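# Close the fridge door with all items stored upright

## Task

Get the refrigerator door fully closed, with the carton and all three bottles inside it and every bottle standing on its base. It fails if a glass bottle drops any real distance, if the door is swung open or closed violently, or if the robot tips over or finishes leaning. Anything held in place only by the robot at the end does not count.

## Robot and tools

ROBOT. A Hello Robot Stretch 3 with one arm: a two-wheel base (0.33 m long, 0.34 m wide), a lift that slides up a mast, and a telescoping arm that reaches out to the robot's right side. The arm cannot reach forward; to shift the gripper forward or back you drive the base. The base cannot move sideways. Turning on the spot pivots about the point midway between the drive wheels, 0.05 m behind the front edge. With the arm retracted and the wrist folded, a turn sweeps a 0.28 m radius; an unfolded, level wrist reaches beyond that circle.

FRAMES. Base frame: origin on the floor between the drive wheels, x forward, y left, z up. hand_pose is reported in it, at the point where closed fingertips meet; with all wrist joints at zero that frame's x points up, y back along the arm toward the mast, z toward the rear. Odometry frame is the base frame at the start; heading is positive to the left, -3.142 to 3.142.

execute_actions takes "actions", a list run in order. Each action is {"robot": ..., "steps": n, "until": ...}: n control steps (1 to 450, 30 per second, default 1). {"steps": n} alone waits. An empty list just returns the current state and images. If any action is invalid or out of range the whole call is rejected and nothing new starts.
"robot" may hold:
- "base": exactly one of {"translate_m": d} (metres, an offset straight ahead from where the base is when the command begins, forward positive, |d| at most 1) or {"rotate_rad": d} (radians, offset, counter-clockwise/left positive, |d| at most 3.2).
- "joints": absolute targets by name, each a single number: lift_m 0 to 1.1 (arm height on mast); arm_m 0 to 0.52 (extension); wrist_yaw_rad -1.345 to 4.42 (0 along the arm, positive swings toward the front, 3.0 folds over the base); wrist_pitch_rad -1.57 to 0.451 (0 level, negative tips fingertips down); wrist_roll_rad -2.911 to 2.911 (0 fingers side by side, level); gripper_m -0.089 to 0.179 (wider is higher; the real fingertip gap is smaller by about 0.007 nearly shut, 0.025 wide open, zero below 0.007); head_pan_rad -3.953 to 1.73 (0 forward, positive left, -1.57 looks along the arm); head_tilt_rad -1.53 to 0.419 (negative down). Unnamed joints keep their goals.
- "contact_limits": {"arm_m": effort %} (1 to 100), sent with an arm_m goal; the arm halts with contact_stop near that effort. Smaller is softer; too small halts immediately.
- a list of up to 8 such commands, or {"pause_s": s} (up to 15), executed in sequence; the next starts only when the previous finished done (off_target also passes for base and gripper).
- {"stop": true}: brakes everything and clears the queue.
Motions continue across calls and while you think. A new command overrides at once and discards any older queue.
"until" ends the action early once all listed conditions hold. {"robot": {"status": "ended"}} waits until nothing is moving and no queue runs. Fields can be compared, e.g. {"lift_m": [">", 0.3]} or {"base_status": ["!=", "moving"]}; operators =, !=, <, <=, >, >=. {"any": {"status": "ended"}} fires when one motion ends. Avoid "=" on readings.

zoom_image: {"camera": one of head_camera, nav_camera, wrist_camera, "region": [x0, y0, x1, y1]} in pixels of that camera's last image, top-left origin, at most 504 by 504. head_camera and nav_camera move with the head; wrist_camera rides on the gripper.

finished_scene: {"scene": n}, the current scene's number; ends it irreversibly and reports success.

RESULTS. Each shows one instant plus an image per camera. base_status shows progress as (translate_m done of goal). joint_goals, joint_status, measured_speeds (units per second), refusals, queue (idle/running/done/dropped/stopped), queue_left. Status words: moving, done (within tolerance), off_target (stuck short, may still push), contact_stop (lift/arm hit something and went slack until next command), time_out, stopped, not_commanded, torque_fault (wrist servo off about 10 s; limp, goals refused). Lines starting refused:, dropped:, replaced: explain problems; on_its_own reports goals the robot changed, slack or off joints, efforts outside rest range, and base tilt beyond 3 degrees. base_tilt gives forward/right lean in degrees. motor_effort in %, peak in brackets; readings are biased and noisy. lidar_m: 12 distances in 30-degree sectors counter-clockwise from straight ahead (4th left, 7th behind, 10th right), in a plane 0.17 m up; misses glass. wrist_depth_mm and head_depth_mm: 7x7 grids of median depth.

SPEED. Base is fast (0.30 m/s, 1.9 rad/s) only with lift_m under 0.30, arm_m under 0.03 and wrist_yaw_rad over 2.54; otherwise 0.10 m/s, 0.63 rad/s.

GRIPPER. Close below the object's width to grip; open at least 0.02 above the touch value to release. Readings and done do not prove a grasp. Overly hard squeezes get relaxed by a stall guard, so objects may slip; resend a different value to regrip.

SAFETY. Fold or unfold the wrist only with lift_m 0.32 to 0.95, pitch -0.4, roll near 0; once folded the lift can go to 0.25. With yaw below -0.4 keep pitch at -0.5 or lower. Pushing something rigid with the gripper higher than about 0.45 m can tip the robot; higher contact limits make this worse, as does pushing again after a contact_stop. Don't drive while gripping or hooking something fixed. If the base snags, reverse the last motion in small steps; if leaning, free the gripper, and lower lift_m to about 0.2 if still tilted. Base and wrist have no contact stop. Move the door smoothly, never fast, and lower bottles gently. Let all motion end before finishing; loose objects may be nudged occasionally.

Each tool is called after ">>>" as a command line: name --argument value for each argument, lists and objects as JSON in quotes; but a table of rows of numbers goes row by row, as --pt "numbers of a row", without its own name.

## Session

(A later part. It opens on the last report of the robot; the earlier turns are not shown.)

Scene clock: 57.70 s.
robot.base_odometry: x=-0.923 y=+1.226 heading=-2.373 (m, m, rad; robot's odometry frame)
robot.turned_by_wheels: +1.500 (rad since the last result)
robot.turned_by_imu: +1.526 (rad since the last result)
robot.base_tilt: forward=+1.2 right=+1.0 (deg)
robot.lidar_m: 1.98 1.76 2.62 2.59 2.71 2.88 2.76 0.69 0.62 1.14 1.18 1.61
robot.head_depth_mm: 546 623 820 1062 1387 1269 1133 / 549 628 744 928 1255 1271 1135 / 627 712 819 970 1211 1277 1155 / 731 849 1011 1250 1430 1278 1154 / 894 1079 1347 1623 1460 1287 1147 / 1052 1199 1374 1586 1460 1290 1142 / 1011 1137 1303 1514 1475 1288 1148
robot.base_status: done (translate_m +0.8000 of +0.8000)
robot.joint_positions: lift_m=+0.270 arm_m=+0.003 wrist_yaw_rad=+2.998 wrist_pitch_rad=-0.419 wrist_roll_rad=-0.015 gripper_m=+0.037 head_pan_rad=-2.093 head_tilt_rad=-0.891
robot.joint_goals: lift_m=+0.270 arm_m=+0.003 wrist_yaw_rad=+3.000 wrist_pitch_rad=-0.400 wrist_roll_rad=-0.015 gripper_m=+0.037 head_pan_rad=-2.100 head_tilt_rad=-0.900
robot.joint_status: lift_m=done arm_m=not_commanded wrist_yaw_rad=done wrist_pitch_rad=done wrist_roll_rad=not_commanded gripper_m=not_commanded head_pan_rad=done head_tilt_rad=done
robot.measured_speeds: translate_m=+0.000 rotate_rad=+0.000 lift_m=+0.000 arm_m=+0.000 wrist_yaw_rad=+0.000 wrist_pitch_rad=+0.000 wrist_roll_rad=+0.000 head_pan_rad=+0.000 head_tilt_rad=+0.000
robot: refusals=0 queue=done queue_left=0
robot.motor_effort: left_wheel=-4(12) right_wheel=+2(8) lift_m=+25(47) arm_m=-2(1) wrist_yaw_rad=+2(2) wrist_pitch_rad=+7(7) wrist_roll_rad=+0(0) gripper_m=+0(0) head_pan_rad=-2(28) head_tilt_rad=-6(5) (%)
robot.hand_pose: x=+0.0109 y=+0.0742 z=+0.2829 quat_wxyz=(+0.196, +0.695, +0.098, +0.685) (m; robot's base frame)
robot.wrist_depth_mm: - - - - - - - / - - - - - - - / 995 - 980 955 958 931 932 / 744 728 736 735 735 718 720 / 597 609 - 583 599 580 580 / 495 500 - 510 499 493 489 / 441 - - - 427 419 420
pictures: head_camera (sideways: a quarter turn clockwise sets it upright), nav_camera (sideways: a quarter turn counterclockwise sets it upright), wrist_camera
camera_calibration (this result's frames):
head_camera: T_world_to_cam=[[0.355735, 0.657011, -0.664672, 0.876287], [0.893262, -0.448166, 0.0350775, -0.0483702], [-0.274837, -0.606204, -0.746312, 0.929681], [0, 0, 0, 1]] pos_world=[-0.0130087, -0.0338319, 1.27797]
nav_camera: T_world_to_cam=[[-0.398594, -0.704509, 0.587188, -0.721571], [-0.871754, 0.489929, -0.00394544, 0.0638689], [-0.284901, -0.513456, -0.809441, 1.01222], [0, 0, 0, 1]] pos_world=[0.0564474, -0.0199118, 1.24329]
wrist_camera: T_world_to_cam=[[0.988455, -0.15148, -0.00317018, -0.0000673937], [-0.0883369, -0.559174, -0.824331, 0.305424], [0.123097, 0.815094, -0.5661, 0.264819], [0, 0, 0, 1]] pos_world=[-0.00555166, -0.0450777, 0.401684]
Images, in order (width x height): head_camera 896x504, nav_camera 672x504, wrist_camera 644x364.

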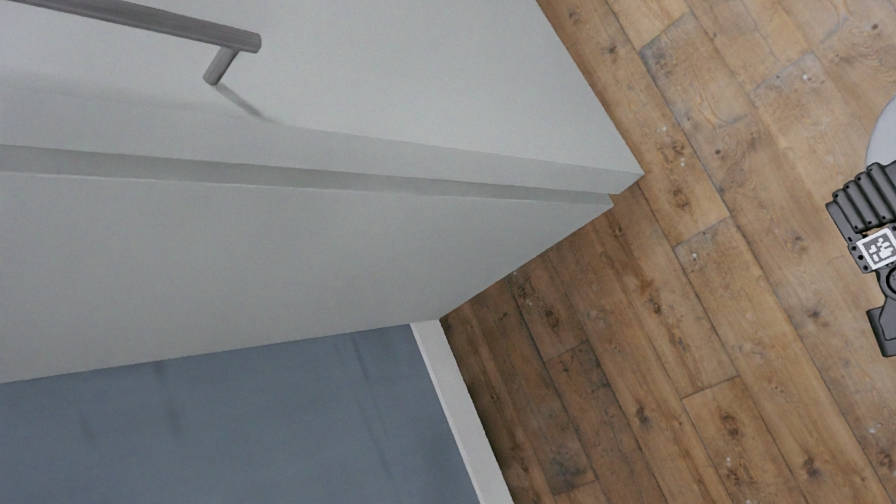

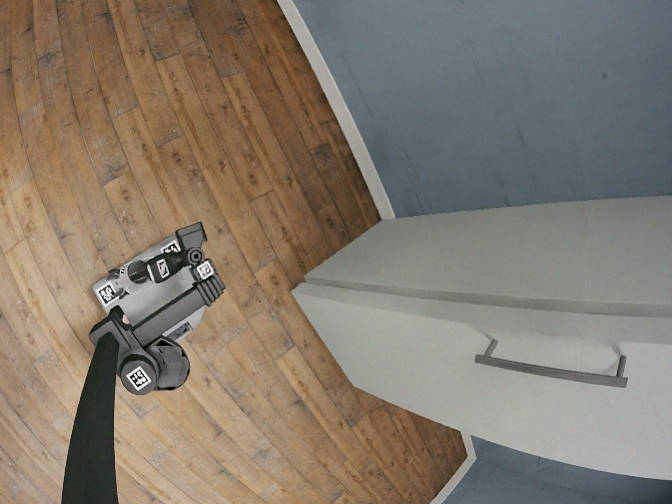

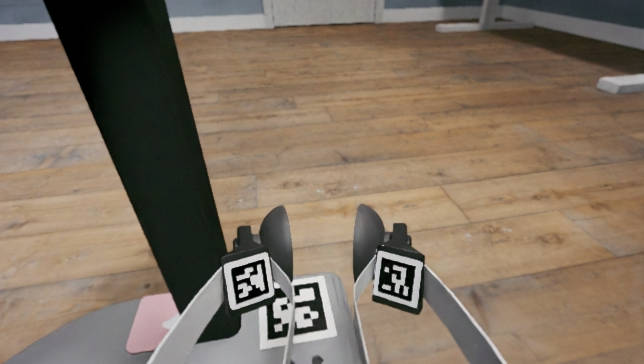

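Gap remains; push with the arm.

>>> execute_actions --actions '[{"robot":[{"base":{"translate_m":-0.42},"joints":{"head_pan_rad":-1.4}},{"joints":{"arm_m":0.2}},{"joints":{"arm_m":0.36}}],"steps":450,"until":{"robot":{"status":"ended"}}}]'

>>> execute_actions --actions '[{"robot":[{"joints":{"arm_m":0.0,"head_pan_rad":-2.1}},{"base":{"translate_m":0.42}}],"steps":450,"until":{"robot":{"status":"ended"}}}]'

Scene clock: 67.93 s.
robot.base_odometry: x=-0.621 y=+1.518 heading=-2.373 (m, m, rad; robot's odometry frame)
robot.turned_by_wheels: +0.000 (rad since the last result)
robot.turned_by_imu: -0.006 (rad since the last result)
robot.base_tilt: forward=+1.2 right=+1.0 (deg)
robot.lidar_m: 2.40 2.14 2.71 2.61 2.70 2.46 2.35 0.75 0.52 0.49 1.18 1.60
robot.head_depth_mm: 389 466 545 653 822 1097 1125 / 405 453 524 667 831 1208 1140 / 1030 1165 1327 1535 912 1237 1141 / 1051 1215 1433 1638 1463 1282 1138 / 1068 1238 1459 1651 1461 1289 1149 / 1089 1261 1506 1673 1466 1284 1145 / 1110 1290 1536 1704 1471 1290 1149
robot.base_status: done (translate_m -0.4200 of -0.4200)
robot.joint_positions: lift_m=+0.270 arm_m=+0.287 wrist_yaw_rad=+3.072 wrist_pitch_rad=-0.419 wrist_roll_rad=-0.015 gripper_m=+0.037 head_pan_rad=-1.407 head_tilt_rad=-0.891
robot.joint_goals: lift_m=+0.270 arm_m=+0.288 wrist_yaw_rad=+3.000 wrist_pitch_rad=-0.400 wrist_roll_rad=-0.015 gripper_m=+0.037 head_pan_rad=-1.400 head_tilt_rad=-0.900
robot.joint_status: lift_m=done arm_m=contact_stop wrist_yaw_rad=done wrist_pitch_rad=done wrist_roll_rad=not_commanded gripper_m=not_commanded head_pan_rad=done head_tilt_rad=done
robot.measured_speeds: translate_m=+0.000 rotate_rad=+0.005 lift_m=+0.000 arm_m=-0.025 wrist_yaw_rad=-0.010 wrist_pitch_rad=+0.000 wrist_roll_rad=+0.000 head_pan_rad=+0.000 head_tilt_rad=+0.000
robot: refusals=0 queue=dropped queue_left=0
robot.on_its_own: arm_m is slack since a contact_stop, until your next command for it (your +0.360 is given up)
robot.motor_effort: left_wheel=+8(15) right_wheel=-1(7) lift_m=+27(27) arm_m=+34(51) wrist_yaw_rad=-63(71) wrist_pitch_rad=+7(8) wrist_roll_rad=+0(0) gripper_m=+0(0) head_pan_rad=+2(28) head_tilt_rad=-6(6) (%)
robot.hand_pose: x=-0.0056 y=-0.2084 z=+0.2828 quat_wxyz=(+0.171, +0.691, +0.124, +0.691) (m; robot's base frame)
robot.wrist_depth_mm: - - - - - - - / - - - - - - - / - 989 994 961 956 966 943 / 753 791 - 724 738 720 718 / 595 - - - 603 587 582 / 505 - - - 507 494 485 / 433 - - - 420 422 417
pictures: head_camera (sideways: a quarter turn clockwise sets it upright), nav_camera (sideways: a quarter turn counterclockwise sets it upright), wrist_camera
camera_calibration (this result's frames):
head_camera: T_world_to_cam=[[-0.141608, 0.733647, -0.664612, 0.879243], [0.97488, 0.219952, 0.0350821, -0.0488741], [0.17192, -0.642949, -0.746365, 0.927025], [0, 0, 0, 1]] pos_world=[0.0127799, -0.0382749, 1.27797]
nav_camera: T_world_to_cam=[[0.13859, -0.797545, 0.587124, -0.724764], [-0.984734, -0.174023, -0.0039463, 0.0645592], [0.10532, -0.577614, -0.809488, 1.0099], [0, 0, 0, 1]] pos_world=[0.0576551, 0.0165374, 1.24329]
wrist_camera: T_world_to_cam=[[0.996965, -0.0777776, -0.00343236, -0.0110014], [-0.0468856, -0.564622, -0.824017, 0.144799], [0.0621521, 0.821677, -0.566555, 0.498244], [0, 0, 0, 1]] pos_world=[-0.01321, -0.328495, 0.401562]
Images, in order (width x height): head_camera 896x504, nav_camera 672x504, wrist_camera 644x364.

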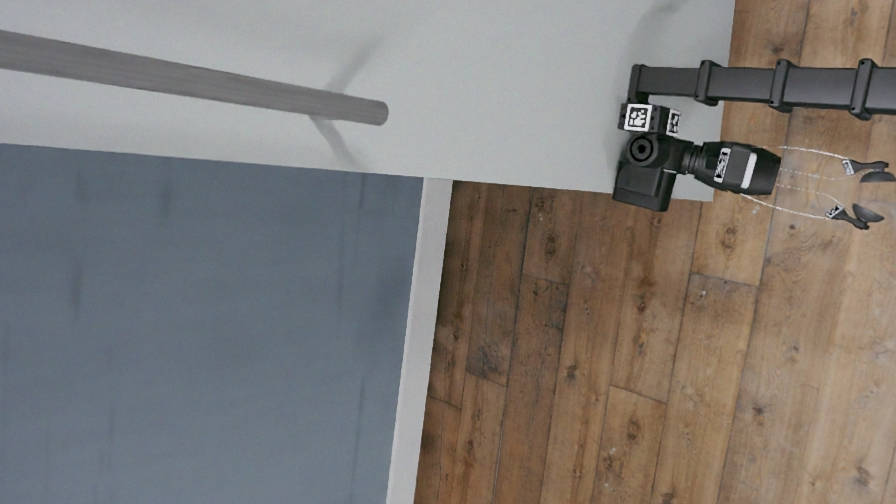

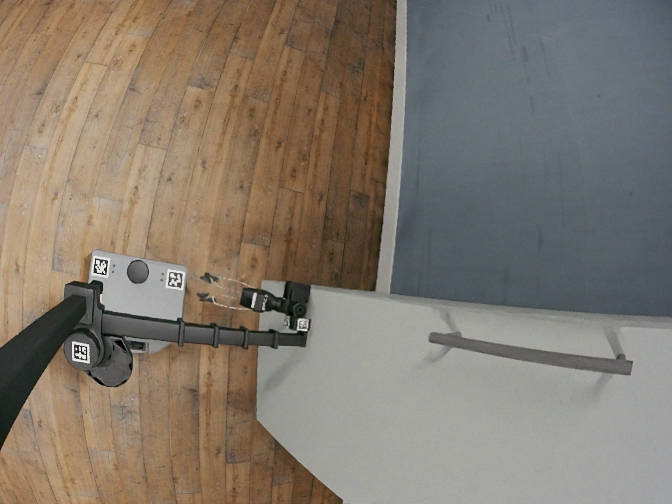

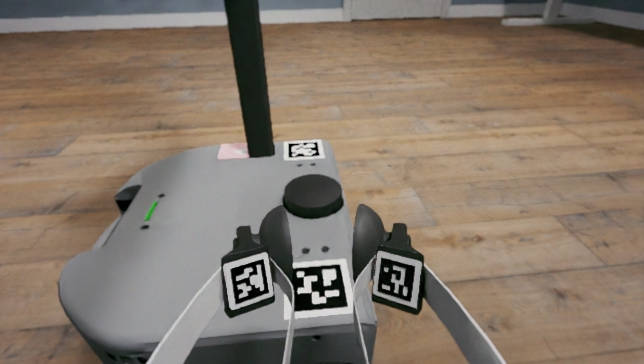

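Scene clock: 74.37 s.
robot.base_odometry: x=-0.923 y=+1.226 heading=-2.373 (m, m, rad; robot's odometry frame)
robot.turned_by_wheels: +0.000 (rad since the last result)
robot.turned_by_imu: +0.004 (rad since the last result)
robot.base_tilt: forward=+1.2 right=+1.0 (deg)
robot.lidar_m: 1.98 1.77 2.61 2.59 2.70 2.88 2.77 0.69 0.61 1.14 1.18 1.60
robot.head_depth_mm: 542 627 820 1062 1391 1267 1133 / 544 623 741 929 1256 1273 1139 / 619 708 810 963 1206 1283 1157 / 721 839 999 1231 1422 1273 1158 / 879 1058 1334 1621 1466 1287 1151 / 1047 1198 1376 1596 1468 1283 1144 / 1007 1135 1304 1506 1477 1289 1145
robot.base_status: done (translate_m +0.4200 of +0.4200)
robot.joint_positions: lift_m=+0.270 arm_m=+0.003 wrist_yaw_rad=+3.003 wrist_pitch_rad=-0.419 wrist_roll_rad=-0.015 gripper_m=+0.037 head_pan_rad=-2.093 head_tilt_rad=-0.891
robot.joint_goals: lift_m=+0.270 arm_m=+0.000 wrist_yaw_rad=+3.000 wrist_pitch_rad=-0.400 wrist_roll_rad=-0.015 gripper_m=+0.037 head_pan_rad=-2.100 head_tilt_rad=-0.900
robot.joint_status: lift_m=done arm_m=done wrist_yaw_rad=done wrist_pitch_rad=done wrist_roll_rad=not_commanded gripper_m=not_commanded head_pan_rad=done head_tilt_rad=done
robot.measured_speeds: translate_m=+0.000 rotate_rad=+0.000 lift_m=+0.000 arm_m=+0.000 wrist_yaw_rad=+0.000 wrist_pitch_rad=+0.000 wrist_roll_rad=+0.000 head_pan_rad=+0.000 head_tilt_rad=+0.000
robot: refusals=0 queue=done queue_left=0
robot.motor_effort: left_wheel=-2(19) right_wheel=+1(17) lift_m=+27(28) arm_m=-4(30) wrist_yaw_rad=-2(56) wrist_pitch_rad=+7(7) wrist_roll_rad=+0(0) gripper_m=+0(1) head_pan_rad=-2(27) head_tilt_rad=-5(5) (%)
robot.hand_pose: x=+0.0098 y=+0.0741 z=+0.2828 quat_wxyz=(+0.194, +0.695, +0.100, +0.685) (m; robot's base frame)
robot.wrist_depth_mm: - - - - - - - / - - - - - - - / - - 974 973 962 943 945 / 746 731 731 728 739 720 720 / 595 605 - 587 594 580 578 / 503 509 - 529 510 488 493 / 442 - - - 422 424 421
pictures: head_camera (sideways: a quarter turn clockwise sets it upright), nav_camera (sideways: a quarter turn counterclockwise sets it upright), wrist_camera
camera_calibration (this result's frames):
head_camera: T_world_to_cam=[[0.355551, 0.657172, -0.664612, 0.876211], [0.893405, -0.447881, 0.0350821, -0.0483771], [-0.274612, -0.606241, -0.746365, 0.929748], [0, 0, 0, 1]] pos_world=[-0.0129968, -0.0338364, 1.27797]
nav_camera: T_world_to_cam=[[-0.398391, -0.704677, 0.587124, -0.721488], [-0.871911, 0.489649, -0.0039463, 0.063871], [-0.284704, -0.513492, -0.809488, 1.01228], [0, 0, 0, 1]] pos_world=[0.0564562, -0.0198915, 1.24329]
wrist_camera: T_world_to_cam=[[0.989173, -0.146711, -0.00343451, 0.000730171], [-0.0858896, -0.559803, -0.824162, 0.30517], [0.118991, 0.815535, -0.566343, 0.264992], [0, 0, 0, 1]] pos_world=[-0.00604295, -0.0451679, 0.401588]
Images, in order (width x height): head_camera 896x504, nav_camera 672x504, wrist_camera 644x364.

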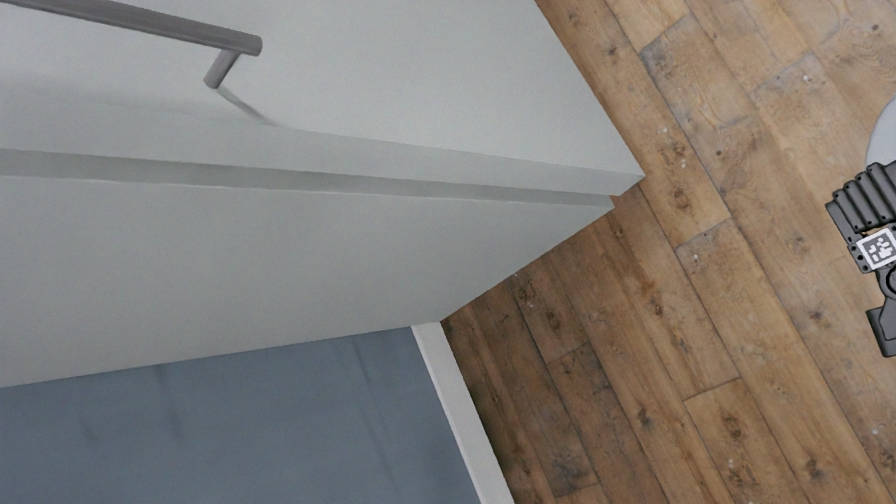

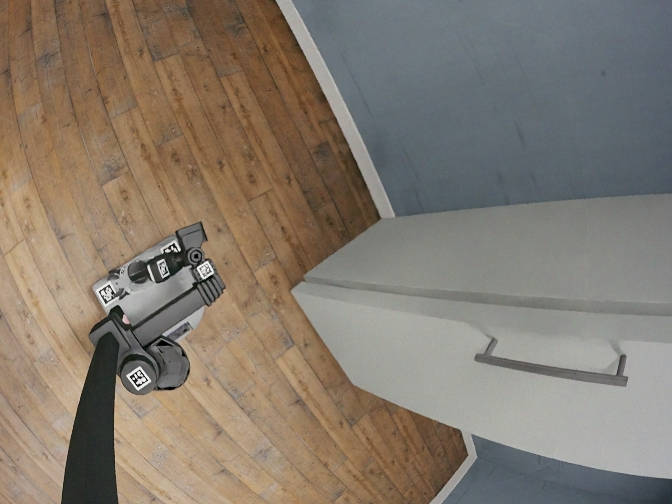

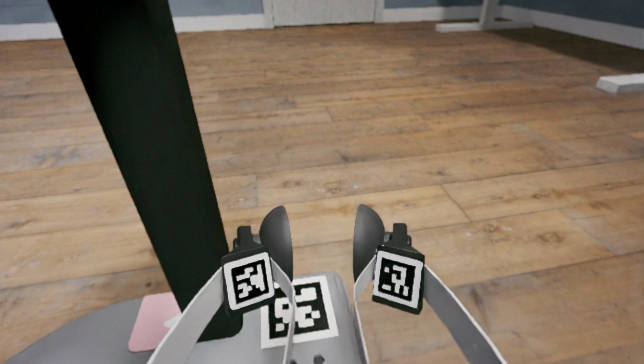

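>>> execute_actions --actions '[{"robot":[{"base":{"rotate_rad":-0.7}},{"base":{"translate_m":-0.62}},{"base":{"rotate_rad":0.8}},{"joints":{"lift_m":0.9,"head_pan_rad":-1.6,"head_tilt_rad":-0.5}},{"joints":{"wrist_yaw_rad":0,"gripper_m":0.15}},{"joints":{"wrist_pitch_rad":0,"arm_m":0.2}}],"steps":450,"until":{"robot":{"status":"ended"}}},{"steps":300,"until":{"robot":{"status":"ended"}}}]'

Scene clock: 93.20 s.
robot.base_odometry: x=-0.304 y=+1.269 heading=-2.273 (m, m, rad; robot's odometry frame)
robot.turned_by_wheels: +0.100 (rad since the last result)
robot.turned_by_imu: +0.102 (rad since the last result)
robot.base_tilt: forward=+1.2 right=+1.0 (deg)
robot.lidar_m: 2.05 2.60 2.25 2.21 2.35 2.35 2.30 2.04 0.91 0.88 1.65 2.40
robot.head_depth_mm: 731 792 861 927 - 1202 1293 / 734 795 861 917 - 1203 1287 / 733 786 855 921 - 1206 1290 / 753 815 890 1650 1882 1600 1325 / 1327 1439 1561 1710 1872 1653 1363 / 1336 1454 1584 1734 1892 1647 1356 / 1357 1453 1604 1754 1919 1647 1363
robot.base_status: done (rotate_rad +0.7999 of +0.8000)
robot.joint_positions: lift_m=+0.900 arm_m=+0.200 wrist_yaw_rad=+0.002 wrist_pitch_rad=-0.022 wrist_roll_rad=-0.015 gripper_m=+0.150 head_pan_rad=-1.607 head_tilt_rad=-0.507
robot.joint_goals: lift_m=+0.900 arm_m=+0.200 wrist_yaw_rad=+0.000 wrist_pitch_rad=+0.000 wrist_roll_rad=-0.015 gripper_m=+0.150 head_pan_rad=-1.600 head_tilt_rad=-0.500
robot.joint_status: lift_m=done arm_m=done wrist_yaw_rad=done wrist_pitch_rad=done wrist_roll_rad=not_commanded gripper_m=done head_pan_rad=done head_tilt_rad=done
robot.measured_speeds: translate_m=+0.000 rotate_rad=+0.000 lift_m=+0.000 arm_m=+0.000 wrist_yaw_rad=+0.000 wrist_pitch_rad=+0.000 wrist_roll_rad=+0.000 head_pan_rad=+0.000 head_tilt_rad=+0.000
robot: refusals=0 queue=done queue_left=0
robot.motor_effort: left_wheel=-5(13) right_wheel=+2(6) lift_m=+50(52) arm_m=+5(4) wrist_yaw_rad=-2(3) wrist_pitch_rad=+8(9) wrist_roll_rad=+0(0) gripper_m=+0(82) head_pan_rad=+2(24) head_tilt_rad=+5(39) (%)
robot.hand_pose: x=-0.0209 y=-0.6004 z=+1.0086 quat_wxyz=(+0.713, +0.009, -0.702, -0.007) (m; robot's base frame)
robot.wrist_depth_mm: - - - 417 418 419 418 / - - - 430 427 430 432 / - - - 440 451 441 451 / - - - 463 461 459 464 / - - - 479 473 472 480 / - - - 493 489 - 497 / - - - 511 517 508 510
pictures: head_camera (sideways: a quarter turn clockwise sets it upright), nav_camera (sideways: a quarter turn counterclockwise sets it upright), wrist_camera
camera_calibration (this result's frames):
head_camera: T_world_to_cam=[[-0.00365233, 0.444073, -0.895983, 1.18002], [0.999479, 0.0303415, 0.0109638, -0.0176364], [0.0320542, -0.895477, -0.443953, 0.534472], [0, 0, 0, 1]] pos_world=[0.00480499, -0.0448711, 1.29475]
nav_camera: T_world_to_cam=[[-0.0129171, -0.530543, 0.847559, -1.06326], [-0.999691, 0.0248703, 0.000332351, 0.059081], [-0.0212554, -0.847293, -0.530701, 0.648066], [0, 0, 0, 1]] pos_world=[0.0591034, -0.0164739, 1.24509]
wrist_camera: T_world_to_cam=[[-0.999973, 0.00374207, -0.00627599, -0.0136922], [0.00690693, 0.203794, -0.978989, 1.13962], [-0.00238444, -0.979007, -0.203815, -0.215801], [0, 0, 0, 1]] pos_world=[-0.0220776, -0.443468, 1.07161]
Images, in order (width x height): head_camera 896x504, nav_camera 672x504, wrist_camera 644x364.

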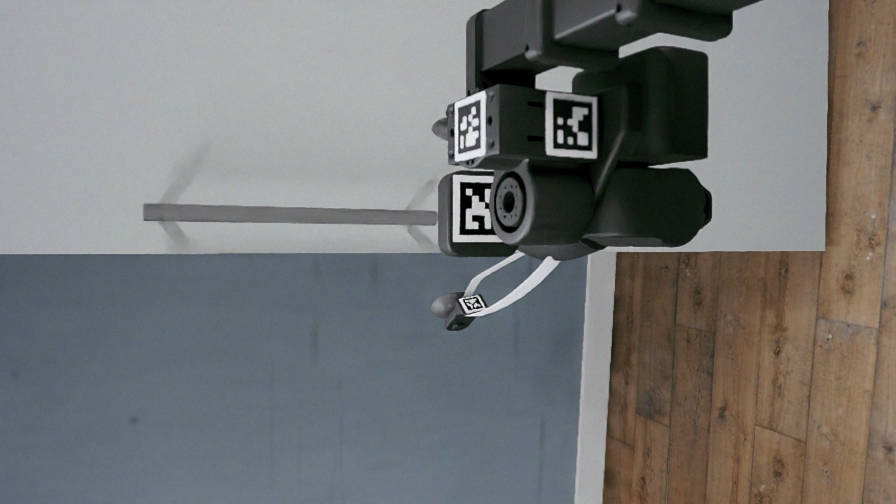

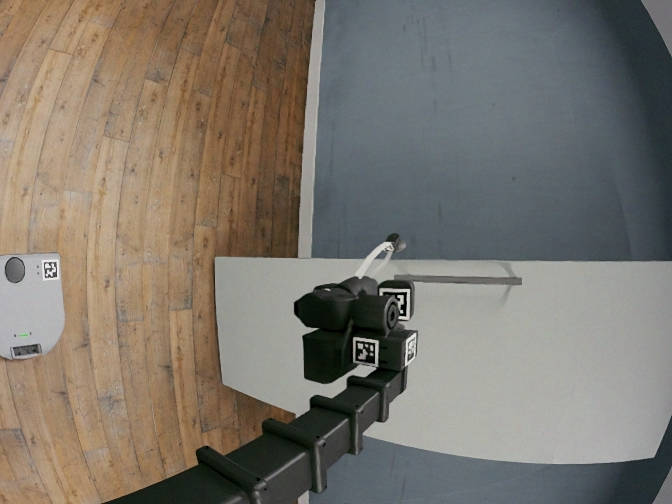

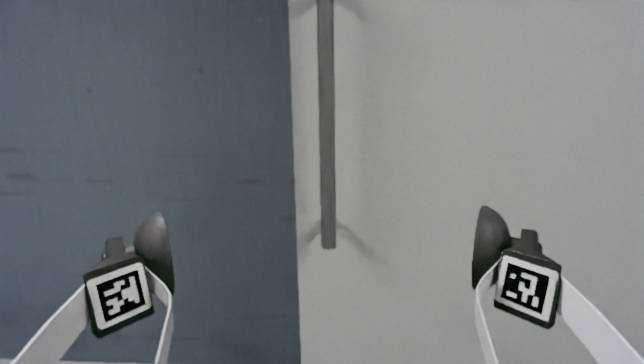

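>>> execute_actions --actions '[{"robot":[{"joints":{"arm_m":0.435,"lift_m":0.95}},{"joints":{"gripper_m":-0.02}},{"joints":{"arm_m":0.3}},{"joints":{"arm_m":0.2},"base":{"translate_m":-0.05}},{"joints":{"arm_m":0.1},"base":{"translate_m":-0.07}},{"joints":{"gripper_m":0.12}},{"joints":{"arm_m":0.0,"head_tilt_rad":-0.9}}],"steps":450,"until":{"robot":{"status":"ended"}}},{"steps":300,"until":{"robot":{"status":"ended"}}}]'

Scene clock: 108.33 s.
robot.base_odometry: x=-0.227 y=+1.360 heading=-2.273 (m, m, rad; robot's odometry frame)
robot.turned_by_wheels: +0.000 (rad since the last result)
robot.turned_by_imu: +0.003 (rad since the last result)
robot.base_tilt: forward=+1.2 right=+1.0 (deg)
robot.lidar_m: 2.17 2.72 2.26 2.22 2.37 2.22 2.18 2.02 0.69 0.54 1.63 2.37
robot.head_depth_mm: 575 672 - - - - 1111 / 523 615 - - - 1237 1136 / 485 548 - - - 1232 1136 / 479 542 676 829 1281 1259 1140 / 899 1084 1824 1663 1464 1282 1139 / 1419 1641 1884 1706 1468 1289 1145 / 1437 1644 1908 1716 1473 1285 1147
robot.base_status: done (translate_m -0.0700 of -0.0700)
robot.joint_positions: lift_m=+0.950 arm_m=+0.003 wrist_yaw_rad=-0.144 wrist_pitch_rad=-0.022 wrist_roll_rad=-0.015 gripper_m=+0.120 head_pan_rad=-1.607 head_tilt_rad=-0.889
robot.joint_goals: lift_m=+0.950 arm_m=+0.000 wrist_yaw_rad=-0.141 wrist_pitch_rad=+0.000 wrist_roll_rad=-0.015 gripper_m=+0.120 head_pan_rad=-1.600 head_tilt_rad=-0.900
robot.joint_status: lift_m=done arm_m=done wrist_yaw_rad=done wrist_pitch_rad=done wrist_roll_rad=not_commanded gripper_m=done head_pan_rad=done head_tilt_rad=done
robot.measured_speeds: translate_m=+0.000 rotate_rad=+0.000 lift_m=+0.000 arm_m=+0.000 wrist_yaw_rad=+0.000 wrist_pitch_rad=+0.000 wrist_roll_rad=+0.000 head_pan_rad=+0.000 head_tilt_rad=+0.000
robot: refusals=0 queue=done queue_left=0
robot.on_its_own: wrist_yaw_rad is held at -0.141, not at your +0.000, by its stall guard, which is not easing now
robot.motor_effort: left_wheel=-3(34) right_wheel=+2(27) lift_m=+50(53) arm_m=-4(7) wrist_yaw_rad=+3(58) wrist_pitch_rad=+8(10) wrist_roll_rad=+0(0) gripper_m=-1(91) head_pan_rad=+3(1) head_tilt_rad=-8(41) (%)
robot.hand_pose: x=-0.0581 y=-0.4010 z=+1.0587 quat_wxyz=(+0.710, -0.042, -0.700, -0.059) (m; robot's base frame)
robot.wrist_depth_mm: - - 282 343 472 - - / - - 289 354 484 - - / - - 299 364 506 - - / - - 311 375 525 - - / - - 318 389 529 - - / - - 325 396 554 - - / - - 344 409 594 - -
pictures: head_camera (sideways: a quarter turn clockwise sets it upright), nav_camera (sideways: a quarter turn counterclockwise sets it upright), wrist_camera
camera_calibration (this result's frames):
head_camera: T_world_to_cam=[[0.00715491, 0.74546, -0.666512, 0.880812], [0.999155, 0.0216457, 0.0349354, -0.0488312], [0.04047, -0.666199, -0.744675, 0.925629], [0, 0, 0, 1]] pos_world=[0.0050276, -0.0388995, 1.27807]
nav_camera: T_world_to_cam=[[-0.0228353, -0.807677, 0.589183, -0.726462], [-0.99967, 0.0254045, -0.00391914, 0.064615], [-0.0118025, -0.589078, -0.80799, 1.00867], [0, 0, 0, 1]] pos_world=[0.0599095, 0.00579831, 1.24327]
wrist_camera: T_world_to_cam=[[-0.988775, 0.149293, -0.00600908, 0.00738266], [0.0361911, 0.200287, -0.979069, 1.1487], [-0.144965, -0.968296, -0.203442, -0.0149231], [0, 0, 0, 1]] pos_world=[-0.0364361, -0.245621, 1.12166]
Images, in order (width x height): head_camera 896x504, nav_camera 672x504, wrist_camera 644x364.

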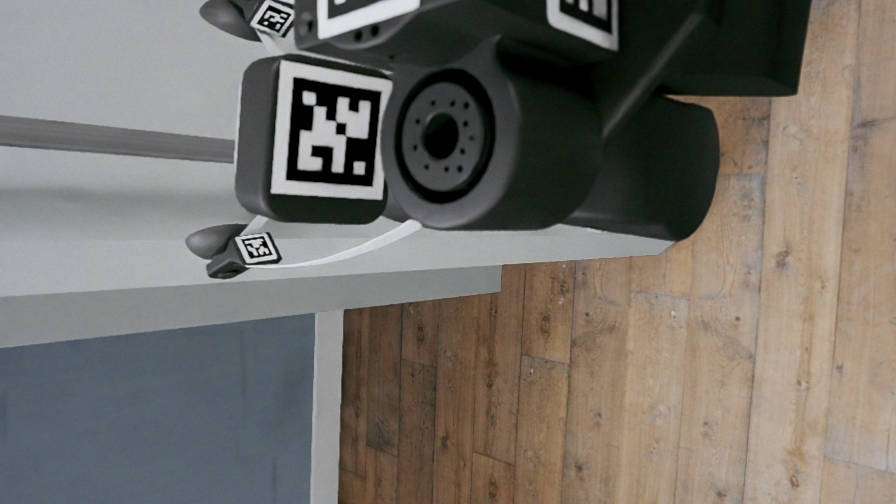

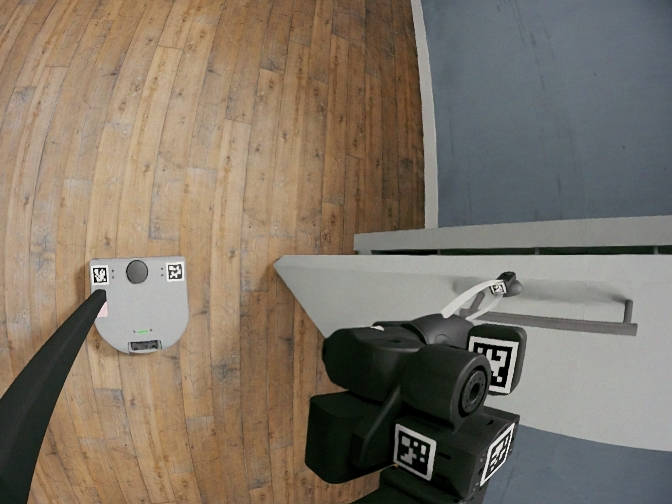

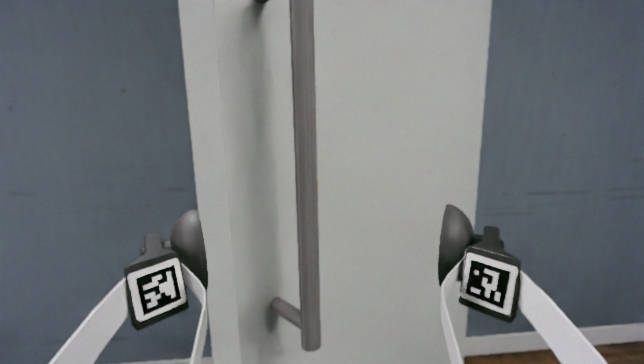

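>>> execute_actions --actions '[{"robot":[{"base":{"translate_m":0.25},"joints":{"lift_m":0.4,"wrist_yaw_rad":0,"gripper_m":0.0}},{"joints":{"arm_m":0.45}},{"base":{"translate_m":-0.6}},{"base":{"translate_m":0.2},"joints":{"arm_m":0.2,"lift_m":0.15,"gripper_m":0.15,"head_tilt_rad":-0.75}}],"steps":450,"until":{"robot":{"status":"ended"}}},{"steps":300,"until":{"robot":{"status":"ended"}}}]'

Scene clock: 128.73 s.
robot.base_odometry: x=-0.130 y=+1.475 heading=-2.273 (m, m, rad; robot's odometry frame)
robot.turned_by_wheels: +0.000 (rad since the last result)
robot.turned_by_imu: +0.015 (rad since the last result)
robot.base_tilt: forward=+1.2 right=+1.1 (deg)
robot.lidar_m: 2.32 2.85 2.27 2.23 2.38 2.07 2.04 0.43 0.39 0.95 1.63 2.38
robot.head_depth_mm: 871 928 990 971 930 892 855 / 1158 1084 1387 1260 1445 1337 1163 / 1210 1111 1461 1317 1483 1371 1235 / 1217 1118 1480 1328 1495 1368 1169 / 1189 1109 1351 1317 1492 1372 1189 / 877 969 1115 1851 1619 1380 1187 / 1336 1543 1771 1923 1614 1381 1192
robot.base_status: done (translate_m +0.2000 of +0.2000)
robot.joint_positions: lift_m=+0.150 arm_m=+0.200 wrist_yaw_rad=-0.001 wrist_pitch_rad=-0.021 wrist_roll_rad=-0.014 gripper_m=+0.150 head_pan_rad=-1.604 head_tilt_rad=-0.753
robot.joint_goals: lift_m=+0.150 arm_m=+0.200 wrist_yaw_rad=+0.000 wrist_pitch_rad=+0.000 wrist_roll_rad=-0.014 gripper_m=+0.150 head_pan_rad=-1.600 head_tilt_rad=-0.750
robot.joint_status: lift_m=done arm_m=done wrist_yaw_rad=done wrist_pitch_rad=done wrist_roll_rad=not_commanded gripper_m=done head_pan_rad=done head_tilt_rad=done
robot.measured_speeds: translate_m=+0.000 rotate_rad=+0.000 lift_m=+0.000 arm_m=+0.000 wrist_yaw_rad=+0.000 wrist_pitch_rad=+0.000 wrist_roll_rad=+0.000 head_pan_rad=+0.000 head_tilt_rad=+0.000
robot: refusals=0 queue=done queue_left=0
robot.motor_effort: left_wheel=+0(70) right_wheel=+0(74) lift_m=+24(51) arm_m=-4(8) wrist_yaw_rad=+2(9) wrist_pitch_rad=+8(8) wrist_roll_rad=-1(1) gripper_m=+1(82) head_pan_rad=+1(2) head_tilt_rad=+3(21) (%)
robot.hand_pose: x=-0.0218 y=-0.6009 z=+0.2598 quat_wxyz=(+0.712, +0.007, -0.702, -0.008) (m; robot's base frame)
robot.wrist_depth_mm: - 520 596 606 623 481 299 / - 535 605 562 758 485 301 / - - 584 568 749 503 302 / - - 601 586 765 471 302 / - 977 578 565 555 435 303 / 666 - 587 577 572 - 286 / 502 487 498 495 489 465 317
pictures: head_camera (sideways: a quarter turn clockwise sets it upright), nav_camera (sideways: a quarter turn counterclockwise sets it upright), wrist_camera
camera_calibration (this result's frames):
head_camera: T_world_to_cam=[[0.00178996, 0.649022, -0.760767, 1.00368], [0.999227, 0.0287219, 0.0268542, -0.0383162], [0.0392797, -0.760227, -0.648469, 0.80051], [0, 0, 0, 1]] pos_world=[0.00504633, -0.0417412, 1.2837]
nav_camera: T_world_to_cam=[[-0.017616, -0.721118, 0.692588, -0.861229], [-0.999753, 0.022072, -0.00244746, 0.0627001], [-0.0135219, -0.692461, -0.721329, 0.895994], [0, 0, 0, 1]] pos_world=[0.0596288, -0.00199097, 1.24294]
wrist_camera: T_world_to_cam=[[-0.999946, 0.00734258, -0.00735198, -0.016863], [0.00868526, 0.202249, -0.979296, 0.405886], [-0.00570362, -0.979307, -0.202302, -0.369631], [0, 0, 0, 1]] pos_world=[-0.0224955, -0.443949, 0.322582]
Images, in order (width x height): head_camera 896x504, nav_camera 672x504, wrist_camera 644x364.

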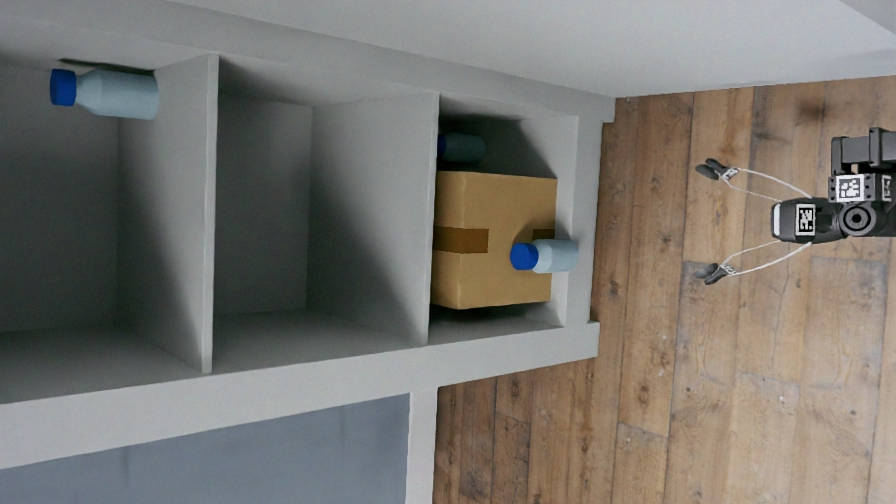

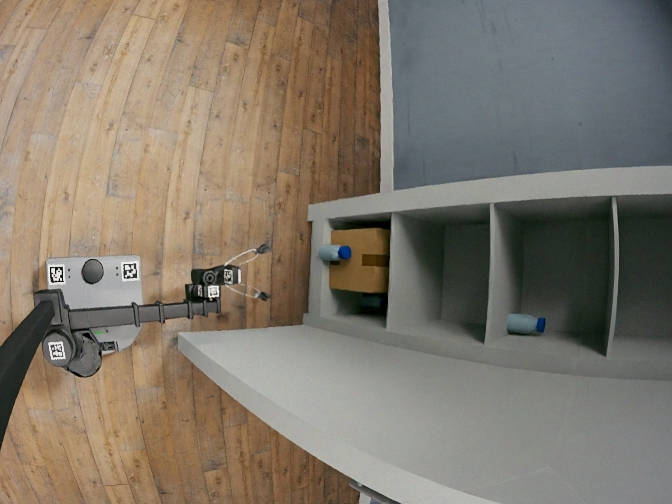

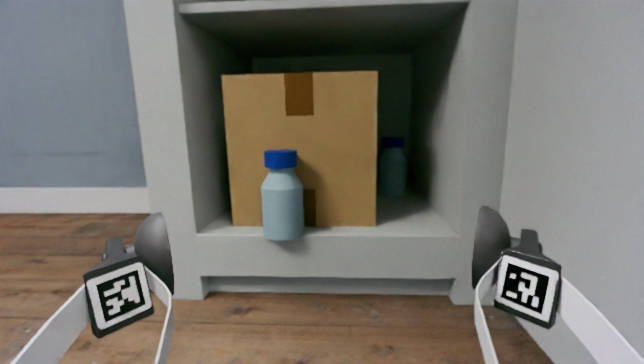

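>>> execute_actions --actions '[{"robot":[{"base":{"rotate_rad":-0.8},"joints":{"arm_m":0.0,"lift_m":0.07,"wrist_yaw_rad":0.3,"gripper_m":0.13}},{"base":{"translate_m":0.4}},{"base":{"rotate_rad":0.5}},{"base":{"translate_m":-0.07},"joints":{"arm_m":0.2,"head_tilt_rad":-1}}],"steps":450,"until":{"robot":{"status":"ended"}}},{"steps":300,"until":{"robot":{"status":"ended"}}}]'

Scene clock: 131.27 s.
robot.base_odometry: x=-0.130 y=+1.475 heading=-3.072 (m, m, rad; robot's odometry frame)
robot.turned_by_wheels: -0.798 (rad since the last result)
robot.turned_by_imu: -0.795 (rad since the last result)
robot.base_tilt: forward=+1.2 right=+1.0 (deg)
robot.lidar_m: 1.87 2.72 2.32 2.44 2.23 2.24 2.25 2.03 2.05 0.44 0.52 0.94
robot.head_depth_mm: 2105 2320 2390 1939 1596 1364 1180 / 2036 2326 2464 1942 1606 1361 1182 / 1873 2104 2278 1931 1606 1365 1185 / 342 384 437 505 600 753 1007 / 322 360 418 494 620 835 1148 / 351 410 494 621 836 1294 1192 / 411 495 623 839 1272 1370 1193
robot.base_status: off_target (rotate_rad -0.7985 of -0.8000)
robot.joint_positions: lift_m=+0.071 arm_m=+0.042 wrist_yaw_rad=+0.580 wrist_pitch_rad=-0.003 wrist_roll_rad=-0.012 gripper_m=+0.129 head_pan_rad=-1.604 head_tilt_rad=-0.753
robot.joint_goals: lift_m=+0.071 arm_m=+0.042 wrist_yaw_rad=+0.300 wrist_pitch_rad=+0.000 wrist_roll_rad=-0.012 gripper_m=+0.130 head_pan_rad=-1.600 head_tilt_rad=-0.750
robot.joint_status: lift_m=contact_stop arm_m=contact_stop wrist_yaw_rad=off_target wrist_pitch_rad=done wrist_roll_rad=not_commanded gripper_m=done head_pan_rad=done head_tilt_rad=done
robot.measured_speeds: translate_m=+0.000 rotate_rad=+0.000 lift_m=+0.000 arm_m=+0.000 wrist_yaw_rad=+0.000 wrist_pitch_rad=+0.000 wrist_roll_rad=+0.000 head_pan_rad=+0.000 head_tilt_rad=+0.000
robot: refusals=0 queue=dropped queue_left=0
robot.on_its_own: lift_m is slack since a contact_stop, until your next command for it; arm_m is slack since a contact_stop, until your next command for it (your +0.000 is given up); left_wheel is at rest, and its effort (+30) is outside its rest range (-18 to +18); right_wheel is at rest, and its effort (-30) is outside its rest range (-18 to +18); wrist_yaw_rad is at rest, and its effort (-98) is outside its rest range (-12 to +12)
robot.motor_effort: left_wheel=+30(38) right_wheel=-30(35) lift_m=+37(38) arm_m=+0(37) wrist_yaw_rad=-98(97) wrist_pitch_rad=+1(8) wrist_roll_rad=-1(3) gripper_m=+26(75) head_pan_rad=+2(2) head_tilt_rad=+2(2) (%)
robot.hand_pose: x=+0.1191 y=-0.4013 z=+0.1852 quat_wxyz=(+0.682, +0.202, -0.673, +0.202) (m; robot's base frame)
robot.wrist_depth_mm: 647 808 821 514 170 105 106 / 686 736 - 535 172 108 109 / 708 737 769 568 176 111 113 / 725 734 751 604 179 113 117 / 717 741 755 637 152 117 120 / 532 - 518 484 - 121 125 / 409 377 390 386 189 125 129
pictures: head_camera (sideways: a quarter turn clockwise sets it upright), nav_camera (sideways: a quarter turn counterclockwise sets it upright), wrist_camera
ARM HIT: the arm struck its own base hard.
dropped: robot: command 0 of its queue: base: off_target; arm_m: contact_stop; lift_m: contact_stop; wrist_yaw_rad: off_target
camera_calibration (this result's frames):
head_camera: T_world_to_cam=[[0.00178986, 0.649012, -0.760776, 1.00369], [0.999227, 0.0287219, 0.0268533, -0.0383152], [0.0392791, -0.760236, -0.648459, 0.800496], [0, 0, 0, 1]] pos_world=[0.0050463, -0.0417414, 1.2837]
nav_camera: T_world_to_cam=[[-0.0176159, -0.721109, 0.692598, -0.861241], [-0.999753, 0.0220724, -0.00244731, 0.0626999], [-0.0135225, -0.69247, -0.72132, 0.895982], [0, 0, 0, 1]] pos_world=[0.0596288, -0.00199178, 1.24294]
wrist_camera: T_world_to_cam=[[-0.839361, -0.543493, -0.00938065, -0.117798], [-0.0928448, 0.160349, -0.982684, 0.287126], [0.535587, -0.823956, -0.185051, -0.193687], [0, 0, 0, 1]] pos_world=[0.031519, -0.269653, 0.245207]
Images, in order (width x height): head_camera 896x504, nav_camera 672x504, wrist_camera 644x364.

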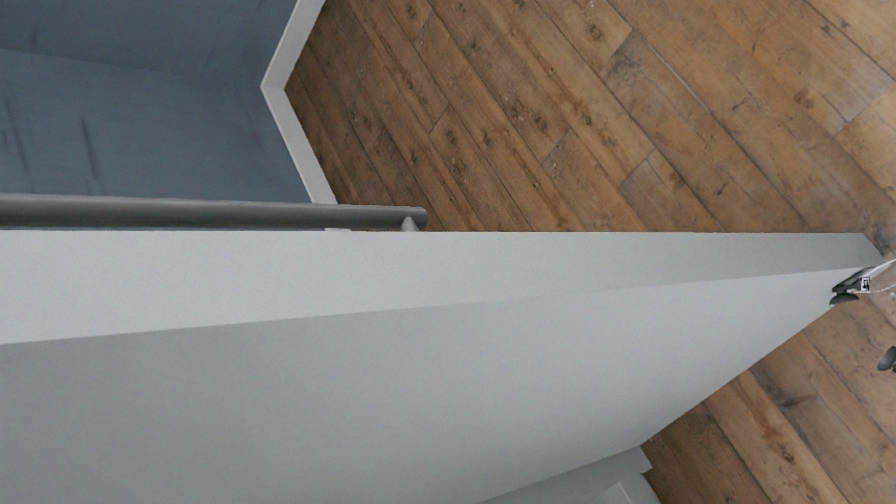

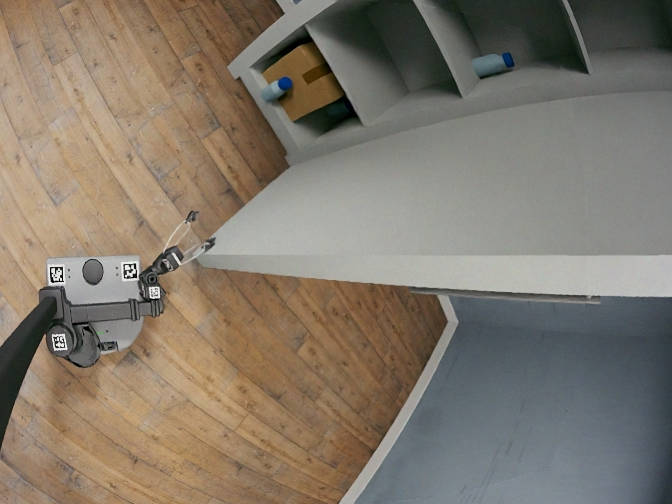

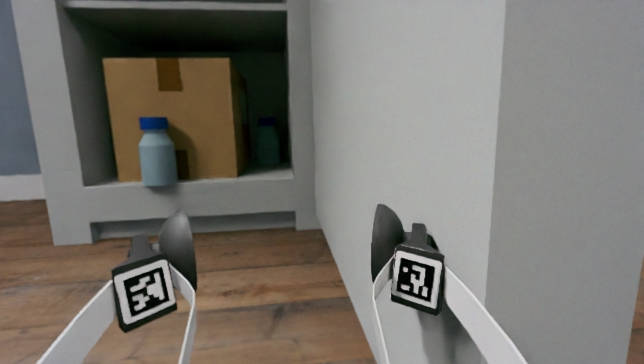

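>>> execute_actions --actions '[{"robot":[{"base":{"translate_m":0.4},"joints":{"arm_m":0.07,"lift_m":0.07,"wrist_yaw_rad":0.8}},{"base":{"rotate_rad":0.5},"joints":{"wrist_yaw_rad":0.3}},{"base":{"translate_m":-0.07},"joints":{"arm_m":0.2,"head_tilt_rad":-1}}],"steps":450,"until":{"robot":{"status":"ended"}}}]'

Scene clock: 136.47 s.
robot.base_odometry: x=-0.529 y=+1.448 heading=-3.073 (m, m, rad; robot's odometry frame)
robot.turned_by_wheels: -0.001 (rad since the last result)
robot.turned_by_imu: +0.002 (rad since the last result)
robot.base_tilt: forward=+1.2 right=+1.1 (deg)
robot.lidar_m: 1.56 2.41 2.10 2.73 2.49 2.51 2.58 2.34 0.53 0.64 0.70 1.27
robot.head_depth_mm: 524 574 632 703 790 906 1057 / 574 632 703 792 904 1057 1164 / 632 704 793 908 1063 1277 1184 / 710 798 921 1062 1262 1366 1197 / 743 844 976 1137 1391 1339 1194 / 830 919 1160 1197 1167 1287 1196 / 944 932 1265 1194 1070 1190 1191
robot.base_status: done (translate_m +0.4000 of +0.4000)
robot.joint_positions: lift_m=+0.071 arm_m=+0.070 wrist_yaw_rad=+0.797 wrist_pitch_rad=-0.018 wrist_roll_rad=-0.017 gripper_m=+0.130 head_pan_rad=-1.604 head_tilt_rad=-0.753
robot.joint_goals: lift_m=+0.071 arm_m=+0.070 wrist_yaw_rad=+0.800 wrist_pitch_rad=+0.000 wrist_roll_rad=-0.017 gripper_m=+0.130 head_pan_rad=-1.600 head_tilt_rad=-0.750
robot.joint_status: lift_m=contact_stop arm_m=done wrist_yaw_rad=done wrist_pitch_rad=done wrist_roll_rad=not_commanded gripper_m=done head_pan_rad=done head_tilt_rad=done
robot.measured_speeds: translate_m=+0.000 rotate_rad=+0.000 lift_m=+0.000 arm_m=+0.000 wrist_yaw_rad=+0.000 wrist_pitch_rad=+0.000 wrist_roll_rad=+0.000 head_pan_rad=+0.000 head_tilt_rad=+0.000
robot: refusals=0 queue=dropped queue_left=0
robot.on_its_own: lift_m is slack since a contact_stop, until your next command for it
robot.motor_effort: left_wheel=+3(37) right_wheel=-1(30) lift_m=+38(37) arm_m=+5(20) wrist_yaw_rad=+3(97) wrist_pitch_rad=+7(7) wrist_roll_rad=+1(1) gripper_m=+0(26) head_pan_rad=+3(1) head_tilt_rad=+2(2) (%)
robot.hand_pose: x=+0.1615 y=-0.3935 z=+0.1810 quat_wxyz=(+0.660, +0.278, -0.643, +0.271) (m; robot's base frame)
robot.wrist_depth_mm: - - 444 483 466 560 444 / - - 468 499 471 608 449 / - - 473 515 490 616 446 / - - 488 524 465 513 444 / 749 758 509 491 479 469 460 / 507 - 495 492 483 - 464 / 391 362 375 372 368 366 363
pictures: head_camera (sideways: a quarter turn clockwise sets it upright), nav_camera (sideways: a quarter turn counterclockwise sets it upright), wrist_camera
dropped: robot: command 0 of its queue: lift_m: contact_stop
camera_calibration (this result's frames):
head_camera: T_world_to_cam=[[0.00179106, 0.649011, -0.760777, 1.00369], [0.999227, 0.0287201, 0.0268532, -0.038315], [0.0392776, -0.760237, -0.648458, 0.800495], [0, 0, 0, 1]] pos_world=[0.00504622, -0.0417415, 1.2837]
nav_camera: T_world_to_cam=[[-0.0176173, -0.721108, 0.692599, -0.861243], [-0.999753, 0.0220743, -0.00244729, 0.0626999], [-0.0135238, -0.692471, -0.721319, 0.89598], [0, 0, 0, 1]] pos_world=[0.0596288, -0.00199197, 1.24294]
wrist_camera: T_world_to_cam=[[-0.703005, -0.711175, -0.00374349, -0.166978], [-0.139772, 0.143323, -0.979756, 0.286105], [0.697315, -0.68825, -0.200159, -0.180769], [0, 0, 0, 1]] pos_world=[0.0486558, -0.284171, 0.243506]
Images, in order (width x height): head_camera 896x504, nav_camera 672x504, wrist_camera 644x364.

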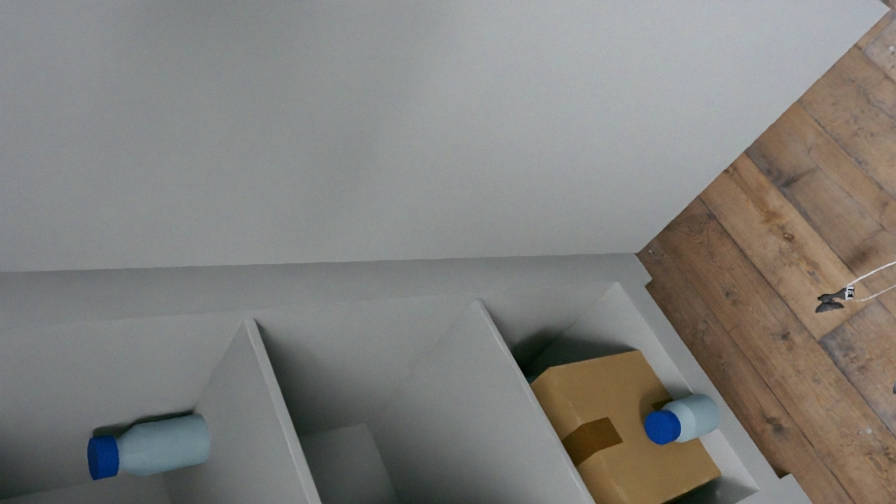

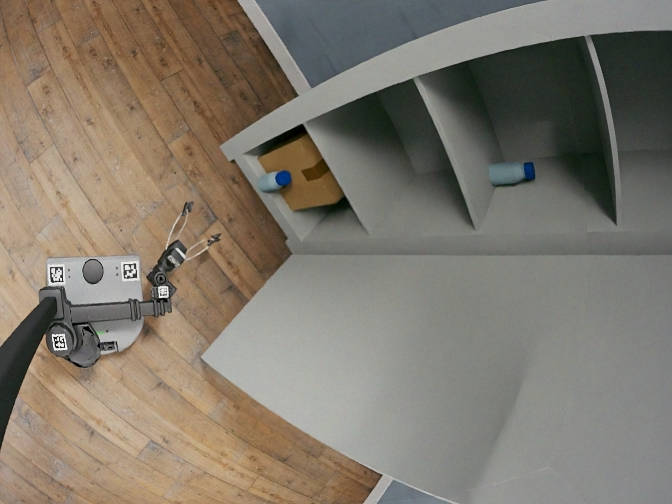

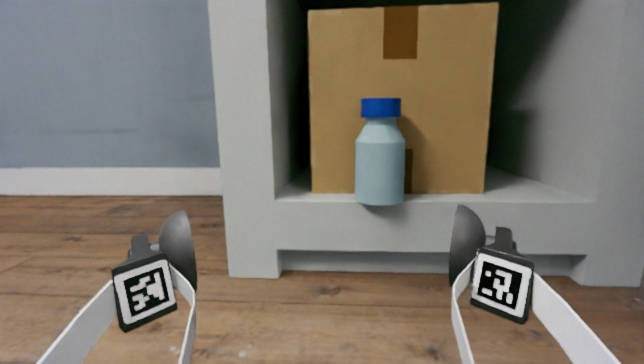

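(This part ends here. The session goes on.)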